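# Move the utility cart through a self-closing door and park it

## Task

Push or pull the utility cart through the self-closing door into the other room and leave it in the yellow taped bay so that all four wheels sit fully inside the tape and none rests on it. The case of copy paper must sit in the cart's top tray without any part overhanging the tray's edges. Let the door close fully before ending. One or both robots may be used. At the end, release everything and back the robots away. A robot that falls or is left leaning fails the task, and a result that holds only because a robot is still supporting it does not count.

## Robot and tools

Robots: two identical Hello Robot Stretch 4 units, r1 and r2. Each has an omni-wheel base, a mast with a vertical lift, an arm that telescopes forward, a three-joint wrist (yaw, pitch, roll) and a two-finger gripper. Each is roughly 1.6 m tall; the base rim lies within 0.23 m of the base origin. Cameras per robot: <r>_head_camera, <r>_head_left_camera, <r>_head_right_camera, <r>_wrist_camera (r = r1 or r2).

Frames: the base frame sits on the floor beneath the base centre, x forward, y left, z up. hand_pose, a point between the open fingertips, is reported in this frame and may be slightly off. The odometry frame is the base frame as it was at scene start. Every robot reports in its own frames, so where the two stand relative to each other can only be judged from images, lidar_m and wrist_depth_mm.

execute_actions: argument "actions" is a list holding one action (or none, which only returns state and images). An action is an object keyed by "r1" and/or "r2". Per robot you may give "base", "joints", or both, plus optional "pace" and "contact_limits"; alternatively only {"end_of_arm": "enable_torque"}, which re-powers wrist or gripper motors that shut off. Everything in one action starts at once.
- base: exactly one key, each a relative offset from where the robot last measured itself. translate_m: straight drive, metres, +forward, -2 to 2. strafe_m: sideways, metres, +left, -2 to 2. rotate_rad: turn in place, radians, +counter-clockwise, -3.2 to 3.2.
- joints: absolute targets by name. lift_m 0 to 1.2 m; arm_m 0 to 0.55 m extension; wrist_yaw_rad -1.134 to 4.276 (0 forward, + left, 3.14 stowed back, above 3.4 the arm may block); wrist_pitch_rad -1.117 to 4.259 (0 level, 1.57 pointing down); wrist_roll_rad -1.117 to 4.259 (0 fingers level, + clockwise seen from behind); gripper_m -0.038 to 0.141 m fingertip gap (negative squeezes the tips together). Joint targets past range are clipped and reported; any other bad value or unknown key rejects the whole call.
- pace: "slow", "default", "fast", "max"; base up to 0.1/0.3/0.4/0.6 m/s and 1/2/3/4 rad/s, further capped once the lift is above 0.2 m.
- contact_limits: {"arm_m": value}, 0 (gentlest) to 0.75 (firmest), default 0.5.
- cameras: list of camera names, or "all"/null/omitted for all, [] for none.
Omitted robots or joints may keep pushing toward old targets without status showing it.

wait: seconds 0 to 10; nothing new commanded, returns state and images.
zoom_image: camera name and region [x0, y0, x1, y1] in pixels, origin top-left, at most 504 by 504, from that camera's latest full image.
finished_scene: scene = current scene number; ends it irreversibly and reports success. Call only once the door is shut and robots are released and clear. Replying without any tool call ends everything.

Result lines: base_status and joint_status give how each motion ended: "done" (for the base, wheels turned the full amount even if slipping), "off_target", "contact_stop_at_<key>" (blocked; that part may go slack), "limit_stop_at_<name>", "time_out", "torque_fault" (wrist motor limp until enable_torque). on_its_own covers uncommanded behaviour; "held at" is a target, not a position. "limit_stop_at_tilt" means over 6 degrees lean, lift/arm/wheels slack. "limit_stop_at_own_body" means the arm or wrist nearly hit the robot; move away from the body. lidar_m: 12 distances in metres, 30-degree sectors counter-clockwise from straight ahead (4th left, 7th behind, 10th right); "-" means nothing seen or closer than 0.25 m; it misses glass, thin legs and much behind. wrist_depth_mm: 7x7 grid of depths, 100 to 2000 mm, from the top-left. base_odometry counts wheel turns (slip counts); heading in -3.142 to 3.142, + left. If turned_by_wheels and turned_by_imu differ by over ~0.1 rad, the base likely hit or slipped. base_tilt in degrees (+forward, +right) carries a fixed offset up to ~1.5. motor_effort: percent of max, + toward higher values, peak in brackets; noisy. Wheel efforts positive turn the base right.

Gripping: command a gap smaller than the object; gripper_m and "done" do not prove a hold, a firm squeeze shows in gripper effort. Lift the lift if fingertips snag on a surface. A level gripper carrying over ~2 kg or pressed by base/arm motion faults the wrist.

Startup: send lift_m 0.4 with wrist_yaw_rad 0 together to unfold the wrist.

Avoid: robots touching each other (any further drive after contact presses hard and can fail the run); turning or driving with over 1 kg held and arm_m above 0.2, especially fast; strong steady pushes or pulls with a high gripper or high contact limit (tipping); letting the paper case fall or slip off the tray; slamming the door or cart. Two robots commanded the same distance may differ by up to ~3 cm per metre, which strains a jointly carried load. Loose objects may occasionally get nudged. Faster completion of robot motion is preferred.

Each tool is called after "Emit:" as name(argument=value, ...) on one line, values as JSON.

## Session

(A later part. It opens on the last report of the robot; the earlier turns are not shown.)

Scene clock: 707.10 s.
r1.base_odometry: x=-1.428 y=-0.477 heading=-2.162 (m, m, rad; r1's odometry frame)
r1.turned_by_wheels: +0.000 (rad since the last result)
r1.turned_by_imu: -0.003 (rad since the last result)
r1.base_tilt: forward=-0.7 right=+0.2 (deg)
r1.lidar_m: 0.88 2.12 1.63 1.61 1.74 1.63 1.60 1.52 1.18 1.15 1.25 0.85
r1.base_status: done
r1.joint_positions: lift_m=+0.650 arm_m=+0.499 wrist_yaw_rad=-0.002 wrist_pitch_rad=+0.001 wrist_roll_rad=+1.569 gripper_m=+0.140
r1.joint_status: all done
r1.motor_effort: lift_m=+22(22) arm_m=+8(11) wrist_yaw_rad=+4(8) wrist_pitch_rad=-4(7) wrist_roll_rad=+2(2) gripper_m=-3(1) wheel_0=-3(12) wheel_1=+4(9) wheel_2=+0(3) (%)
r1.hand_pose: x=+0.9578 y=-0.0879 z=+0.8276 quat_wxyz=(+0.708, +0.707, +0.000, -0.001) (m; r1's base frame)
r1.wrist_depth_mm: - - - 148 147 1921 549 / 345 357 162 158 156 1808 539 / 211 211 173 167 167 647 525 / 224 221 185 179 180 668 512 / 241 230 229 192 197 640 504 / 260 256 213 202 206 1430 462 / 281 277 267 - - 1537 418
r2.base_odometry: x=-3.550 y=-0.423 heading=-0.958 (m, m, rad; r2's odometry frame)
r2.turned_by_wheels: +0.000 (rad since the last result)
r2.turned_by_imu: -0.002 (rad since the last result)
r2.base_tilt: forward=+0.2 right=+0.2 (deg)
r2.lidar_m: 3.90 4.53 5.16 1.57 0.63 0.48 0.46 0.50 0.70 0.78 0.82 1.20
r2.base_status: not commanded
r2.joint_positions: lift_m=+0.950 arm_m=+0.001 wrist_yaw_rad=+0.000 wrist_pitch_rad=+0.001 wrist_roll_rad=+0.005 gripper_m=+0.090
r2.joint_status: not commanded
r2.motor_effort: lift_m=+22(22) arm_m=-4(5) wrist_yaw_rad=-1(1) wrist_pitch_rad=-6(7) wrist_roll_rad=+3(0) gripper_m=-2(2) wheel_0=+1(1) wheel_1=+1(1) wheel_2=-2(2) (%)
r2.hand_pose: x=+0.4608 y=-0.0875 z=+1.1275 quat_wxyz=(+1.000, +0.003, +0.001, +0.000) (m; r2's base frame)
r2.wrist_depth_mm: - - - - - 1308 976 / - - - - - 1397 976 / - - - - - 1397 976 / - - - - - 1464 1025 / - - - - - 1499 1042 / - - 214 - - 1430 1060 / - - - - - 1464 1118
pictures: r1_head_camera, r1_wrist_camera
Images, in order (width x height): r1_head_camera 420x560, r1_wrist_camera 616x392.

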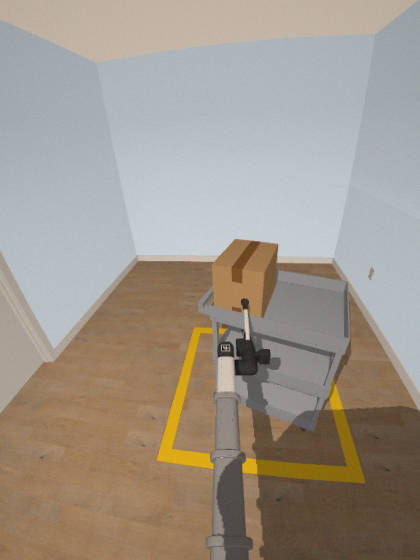

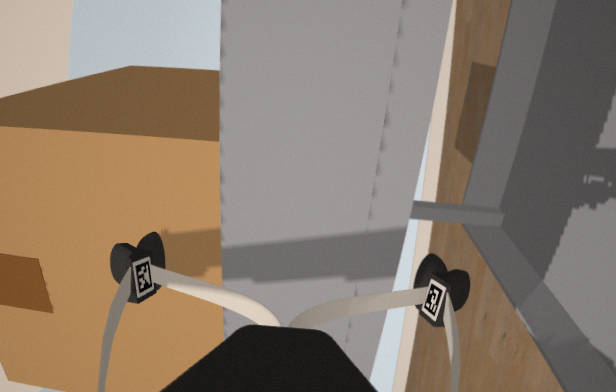

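Emit:
execute_actions(actions=[{"r1":{"joints":{"gripper_m":-0.03}}}], cameras=[])

Emit:
execute_actions(actions=[{"r1":{"joints":{"arm_m":0.4},"base":{"strafe_m":0.1},"pace":"slow"}}], cameras=[])

Emit:
execute_actions(actions=[{"r1":{"joints":{"gripper_m":0.14}}}], cameras=[])

Emit:
execute_actions(actions=[{"r1":{"joints":{"arm_m":0}}}], cameras=["r1_head_camera"])

Emit:
zoom_image(camera="r1_head_camera", region=[130,220,420,510])

Scene clock: 717.17 s.
r1.base_odometry: x=-1.428 y=-0.477 heading=-2.162 (m, m, rad; r1's odometry frame)
r1.turned_by_wheels: +0.000 (rad since the last result)
r1.turned_by_imu: -0.002 (rad since the last result)
r1.base_tilt: forward=-0.6 right=+0.2 (deg)
r1.lidar_m: 0.85 2.10 1.62 1.60 1.72 1.62 1.60 1.54 1.17 1.15 1.23 0.84
r1.base_status: not commanded
r1.joint_positions: lift_m=+0.649 arm_m=+0.500 wrist_yaw_rad=+0.003 wrist_pitch_rad=+0.022 wrist_roll_rad=+1.567 gripper_m=-0.029
r1.joint_status: all done
r1.on_its_own: wrist_pitch_rad is at rest, and its effort (-64) is outside its rest range (-23 to +23)
r1.motor_effort: lift_m=+27(27) arm_m=+0(8) wrist_yaw_rad=-10(20) wrist_pitch_rad=-64(66) wrist_roll_rad=+8(12) gripper_m=-43(47) wheel_0=-1(3) wheel_1=+3(4) wheel_2=+0(0) (%)
r1.hand_pose: x=+0.9596 y=-0.0866 z=+0.8211 quat_wxyz=(+0.708, +0.706, +0.009, -0.007) (m; r1's base frame)
r1.wrist_depth_mm: - - 129 129 130 1756 512 / 278 294 136 136 138 597 508 / 186 186 144 144 148 615 492 / 197 197 153 154 640 640 480 / 211 207 163 164 - 591 466 / 219 178 173 173 178 488 445 / 236 239 127 - - 1336 389
r2.base_odometry: x=-3.550 y=-0.423 heading=-0.958 (m, m, rad; r2's odometry frame)
r2.turned_by_wheels: +0.000 (rad since the last result)
r2.turned_by_imu: -0.001 (rad since the last result)
r2.base_tilt: forward=+0.2 right=+0.1 (deg)
r2.lidar_m: 3.86 4.52 5.18 1.52 0.65 0.46 0.47 0.49 0.70 0.77 0.85 1.18
r2.base_status: not commanded
r2.joint_positions: lift_m=+0.950 arm_m=+0.001 wrist_yaw_rad=+0.000 wrist_pitch_rad=+0.001 wrist_roll_rad=+0.005 gripper_m=+0.090
r2.joint_status: not commanded
r2.motor_effort: lift_m=+22(22) arm_m=-5(5) wrist_yaw_rad=-2(2) wrist_pitch_rad=-7(5) wrist_roll_rad=+2(1) gripper_m=-3(2) wheel_0=+1(1) wheel_1=+1(1) wheel_2=-2(2) (%)
r2.hand_pose: x=+0.4608 y=-0.0875 z=+1.1275 quat_wxyz=(+1.000, +0.003, +0.001, +0.000) (m; r2's base frame)
r2.wrist_depth_mm: - - - - - 1281 976 / - - - - - 1397 976 / - - - - - 1397 991 / - - - - - 1464 1008 / - - - - - 1499 1042 / - - 213 - - 1397 1060 / - - - - - 1499 1098
pictures: none
No camera images: the call's "cameras" was empty. Leave "cameras" out to get every camera's image.

Scene clock: 719.47 s.
r1.base_odometry: x=-1.345 y=-0.532 heading=-2.163 (m, m, rad; r1's odometry frame)
r1.turned_by_wheels: -0.001 (rad since the last result)
r1.turned_by_imu: -0.088 (rad since the last result)
r1.base_tilt: forward=-0.6 right=+0.3 (deg)
r1.lidar_m: 0.77 2.10 1.62 1.47 1.57 1.67 1.61 1.69 1.34 1.27 1.34 0.76
r1.base_status: done
r1.joint_positions: lift_m=+0.649 arm_m=+0.401 wrist_yaw_rad=-0.008 wrist_pitch_rad=+0.023 wrist_roll_rad=+1.566 gripper_m=-0.029
r1.joint_status: all done
r1.on_its_own: wrist_yaw_rad is at rest, and its effort (+23) is outside its rest range (-13 to +13); wrist_pitch_rad is at rest, and its effort (-66) is outside its rest range (-23 to +23)
r1.motor_effort: lift_m=+27(27) arm_m=-6(6) wrist_yaw_rad=+23(28) wrist_pitch_rad=-66(66) wrist_roll_rad=+12(12) gripper_m=-42(43) wheel_0=-13(29) wheel_1=+2(6) wheel_2=-1(1) (%)
r1.hand_pose: x=+0.8597 y=-0.0898 z=+0.8209 quat_wxyz=(+0.709, +0.705, +0.005, -0.011) (m; r1's base frame)
r1.wrist_depth_mm: - - 137 138 138 1756 508 / 387 445 143 144 145 597 504 / 190 191 150 150 154 621 488 / 199 200 158 158 - 627 484 / 210 208 165 166 647 615 473 / 216 178 174 175 178 488 455 / 230 231 182 - - 1336 404
r2.base_odometry: x=-3.550 y=-0.423 heading=-0.958 (m, m, rad; r2's odometry frame)
r2.turned_by_wheels: +0.000 (rad since the last result)
r2.turned_by_imu: -0.001 (rad since the last result)
r2.base_tilt: forward=+0.3 right=+0.0 (deg)
r2.lidar_m: 3.89 4.51 5.15 1.56 0.64 0.47 0.45 0.49 0.72 0.77 0.84 1.18
r2.base_status: not commanded
r2.joint_positions: lift_m=+0.950 arm_m=+0.001 wrist_yaw_rad=+0.000 wrist_pitch_rad=+0.001 wrist_roll_rad=+0.005 gripper_m=+0.090
r2.joint_status: not commanded
r2.motor_effort: lift_m=+22(22) arm_m=-5(5) wrist_yaw_rad=-2(1) wrist_pitch_rad=-8(8) wrist_roll_rad=+2(2) gripper_m=-2(2) wheel_0=+1(1) wheel_1=+1(1) wheel_2=-2(2) (%)
r2.hand_pose: x=+0.4608 y=-0.0875 z=+1.1275 quat_wxyz=(+1.000, +0.003, +0.001, +0.000) (m; r2's base frame)
r2.wrist_depth_mm: - - - - - 1308 976 / - - - - - 1336 976 / - - - - - 1397 991 / - - - - - 1430 1008 / - - - - - 1499 1042 / - - 213 - - 1464 1042 / - - - - - 1464 1098
pictures: none
No camera images: the call's "cameras" was empty. Leave "cameras" out to get every camera's image.

Scene clock: 722.03 s.
r1.base_odometry: x=-1.345 y=-0.532 heading=-2.162 (m, m, rad; r1's odometry frame)
r1.turned_by_wheels: +0.001 (rad since the last result)
r1.turned_by_imu: +0.000 (rad since the last result)
r1.base_tilt: forward=-0.7 right=+0.3 (deg)
r1.lidar_m: 0.80 2.07 1.62 1.48 1.56 1.67 1.60 1.70 1.34 1.27 1.32 0.78
r1.base_status: not commanded
r1.joint_positions: lift_m=+0.650 arm_m=+0.400 wrist_yaw_rad=+0.001 wrist_pitch_rad=+0.007 wrist_roll_rad=+1.569 gripper_m=+0.140
r1.joint_status: all done
r1.motor_effort: lift_m=+24(27) arm_m=-1(6) wrist_yaw_rad=-3(31) wrist_pitch_rad=-21(66) wrist_roll_rad=+4(12) gripper_m=+1(38) wheel_0=-1(14) wheel_1=+2(2) wheel_2=-1(1) (%)
r1.hand_pose: x=+0.8597 y=-0.0872 z=+0.8256 quat_wxyz=(+0.708, +0.706, +0.003, -0.002) (m; r1's base frame)
r1.wrist_depth_mm: - - 158 154 154 1863 549 / - 421 167 163 162 1808 525 / 221 220 176 172 173 647 517 / 231 232 187 182 186 668 508 / 247 245 196 195 201 654 500 / 264 258 208 201 201 1576 469 / 279 277 270 - - 1499 413
r2.base_odometry: x=-3.550 y=-0.423 heading=-0.958 (m, m, rad; r2's odometry frame)
r2.turned_by_wheels: +0.000 (rad since the last result)
r2.turned_by_imu: -0.001 (rad since the last result)
r2.base_tilt: forward=+0.3 right=+0.2 (deg)
r2.lidar_m: 3.92 4.54 5.13 1.56 0.67 0.47 0.45 0.49 0.72 0.78 0.84 1.17
r2.base_status: not commanded
r2.joint_positions: lift_m=+0.950 arm_m=+0.001 wrist_yaw_rad=+0.000 wrist_pitch_rad=+0.001 wrist_roll_rad=+0.005 gripper_m=+0.090
r2.joint_status: not commanded
r2.motor_effort: lift_m=+22(22) arm_m=-5(5) wrist_yaw_rad=+1(2) wrist_pitch_rad=-7(7) wrist_roll_rad=+0(1) gripper_m=-2(2) wheel_0=+1(1) wheel_1=+1(1) wheel_2=-2(2) (%)
r2.hand_pose: x=+0.4608 y=-0.0875 z=+1.1275 quat_wxyz=(+1.000, +0.003, +0.001, +0.000) (m; r2's base frame)
r2.wrist_depth_mm: - - - - - 1336 976 / - - - - - 1366 976 / - - - - - 1397 991 / - - - - - 1464 1025 / - - - - - 1499 1042 / - - 214 - - 1464 1042 / - - - - - 1430 1098
pictures: none
No camera images: the call's "cameras" was empty. Leave "cameras" out to get every camera's image.

Scene clock: 724.33 s.
r1.base_odometry: x=-1.345 y=-0.532 heading=-2.162 (m, m, rad; r1's odometry frame)
r1.turned_by_wheels: +0.000 (rad since the last result)
r1.turned_by_imu: -0.001 (rad since the last result)
r1.base_tilt: forward=-0.7 right=+0.2 (deg)
r1.lidar_m: 0.79 2.07 1.61 1.48 1.57 1.68 1.61 1.69 1.33 1.27 1.35 0.77
r1.base_status: not commanded
r1.joint_positions: lift_m=+0.650 arm_m=+0.001 wrist_yaw_rad=+0.000 wrist_pitch_rad=+0.003 wrist_roll_rad=+1.570 gripper_m=+0.140
r1.joint_status: all done
r1.motor_effort: lift_m=+22(24) arm_m=-4(5) wrist_yaw_rad=-1(5) wrist_pitch_rad=-7(21) wrist_roll_rad=+1(4) gripper_m=-1(3) wheel_0=-1(1) wheel_1=+1(1) wheel_2=-1(1) (%)
r1.hand_pose: x=+0.4602 y=-0.0874 z=+0.8273 quat_wxyz=(+0.707, +0.707, +0.001, -0.001) (m; r1's base frame)
r1.wrist_depth_mm: - - - 504 - 798 488 / - - - 535 - 798 517 / - - 768 564 - 768 554 / - - 640 597 - 759 917 / - 668 676 647 - 621 976 / - - - 661 - 661 1078 / - - - - - 1464 1138
r2.base_odometry: x=-3.550 y=-0.423 heading=-0.958 (m, m, rad; r2's odometry frame)
r2.turned_by_wheels: +0.000 (rad since the last result)
r2.turned_by_imu: -0.001 (rad since the last result)
r2.base_tilt: forward=+0.3 right=+0.2 (deg)
r2.lidar_m: 3.90 4.52 5.16 1.53 0.64 0.46 0.47 0.49 0.69 0.77 0.83 1.20
r2.base_status: not commanded
r2.joint_positions: lift_m=+0.950 arm_m=+0.001 wrist_yaw_rad=+0.000 wrist_pitch_rad=+0.001 wrist_roll_rad=+0.005 gripper_m=+0.090
r2.joint_status: not commanded
r2.motor_effort: lift_m=+22(22) arm_m=-4(4) wrist_yaw_rad=-1(1) wrist_pitch_rad=-7(7) wrist_roll_rad=+2(2) gripper_m=-3(1) wheel_0=+1(1) wheel_1=+1(1) wheel_2=-2(2) (%)
r2.hand_pose: x=+0.4608 y=-0.0875 z=+1.1275 quat_wxyz=(+1.000, +0.003, +0.001, +0.000) (m; r2's base frame)
r2.wrist_depth_mm: - - - - - 1336 976 / - - - - - 1366 976 / - - - - - 1430 991 / - - - - - 1499 1008 / - - - - - 1499 1042 / - - 214 - - 1430 1042 / - - - - - 1430 1118
pictures: r1_head_camera
Images, in order (width x height): r1_head_camera 420x560.

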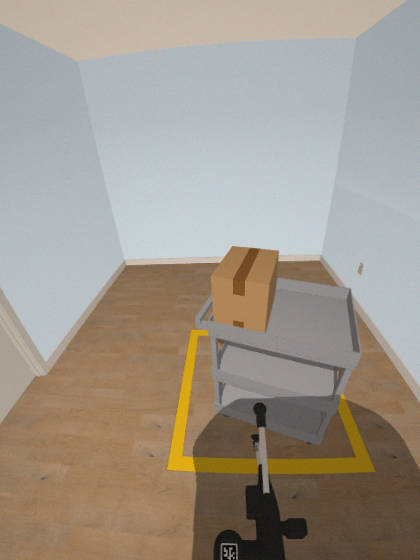

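Region (130, 220, 420, 510) of r1_head_camera's 420x560 image, scaled by 1.738, with more detail than that image has.

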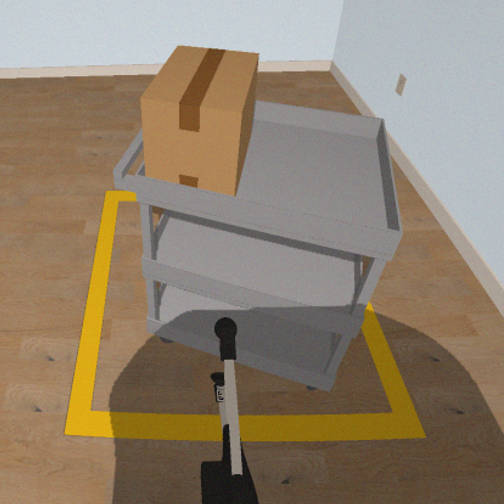

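Emit:
execute_actions(actions=[{"r1":{"base":{"strafe_m":-0.55},"joints":{"wrist_yaw_rad":2.0}}}], cameras=["r1_head_camera"])

Emit:
zoom_image(camera="r1_head_camera", region=[40,250,300,510])

Scene clock: 731.70 s.
r1.base_odometry: x=-1.801 y=-0.226 heading=-2.162 (m, m, rad; r1's odometry frame)
r1.turned_by_wheels: +0.000 (rad since the last result)
r1.turned_by_imu: -0.003 (rad since the last result)
r1.base_tilt: forward=-0.7 right=+0.2 (deg)
r1.lidar_m: 0.66 0.75 2.19 2.02 2.13 1.66 1.62 1.06 0.75 0.72 0.78 1.08
r1.base_status: done
r1.joint_positions: lift_m=+0.650 arm_m=+0.001 wrist_yaw_rad=+2.000 wrist_pitch_rad=+0.002 wrist_roll_rad=+1.570 gripper_m=+0.140
r1.joint_status: all done
r1.motor_effort: lift_m=+21(22) arm_m=-5(5) wrist_yaw_rad=+1(1) wrist_pitch_rad=-7(7) wrist_roll_rad=+1(1) gripper_m=+0(0) wheel_0=+3(13) wheel_1=-3(11) wheel_2=+0(0) (%)
r1.hand_pose: x=+0.1313 y=+0.2987 z=+0.8273 quat_wxyz=(+0.383, +0.381, +0.595, +0.595) (m; r1's base frame)
r1.wrist_depth_mm: 1921 1863 1863 1808 1808 1756 1308 / 1921 1921 1983 1983 1983 1808 1255 / - - - - - 1808 1281 / - - - - - 1863 1229 / - - - - - 1708 1205 / - - - - - 1464 1182 / - - - - - 1537 1160
r2.base_odometry: x=-3.550 y=-0.423 heading=-0.958 (m, m, rad; r2's odometry frame)
r2.turned_by_wheels: +0.000 (rad since the last result)
r2.turned_by_imu: -0.002 (rad since the last result)
r2.base_tilt: forward=+0.2 right=+0.1 (deg)
r2.lidar_m: 3.89 4.52 5.17 1.54 0.65 0.47 0.46 0.49 0.71 0.78 0.83 1.18
r2.base_status: not commanded
r2.joint_positions: lift_m=+0.950 arm_m=+0.001 wrist_yaw_rad=+0.000 wrist_pitch_rad=+0.001 wrist_roll_rad=+0.005 gripper_m=+0.090
r2.joint_status: not commanded
r2.motor_effort: lift_m=+22(22) arm_m=-5(5) wrist_yaw_rad=+1(1) wrist_pitch_rad=-7(5) wrist_roll_rad=+1(3) gripper_m=-3(2) wheel_0=+1(1) wheel_1=+1(1) wheel_2=-2(2) (%)
r2.hand_pose: x=+0.4608 y=-0.0875 z=+1.1275 quat_wxyz=(+1.000, +0.003, +0.001, +0.000) (m; r2's base frame)
r2.wrist_depth_mm: - - - - - 1336 976 / - - - - - 1366 960 / - - - - - 1397 991 / - - - - - 1430 1008 / - - - - - 1464 1025 / - - 214 - - 1430 1042 / - - - - - 1464 1118
pictures: r1_head_camera
Images, in order (width x height): r1_head_camera 420x560.

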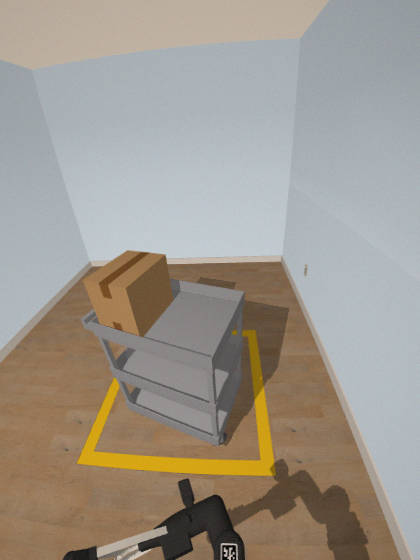

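Region (40, 250, 300, 510) of r1_head_camera's 420x560 image, scaled by 1.938, with more detail than that image has.

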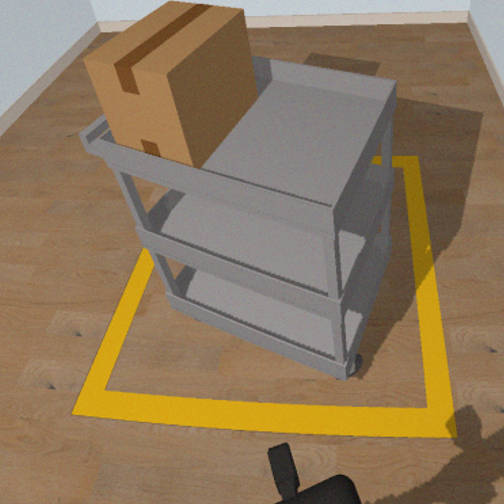

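All four wheels are inside the tape, the door is shut and r1 is clear.

Emit:
finished_scene(scene=2)

The scene is finished: the task was done.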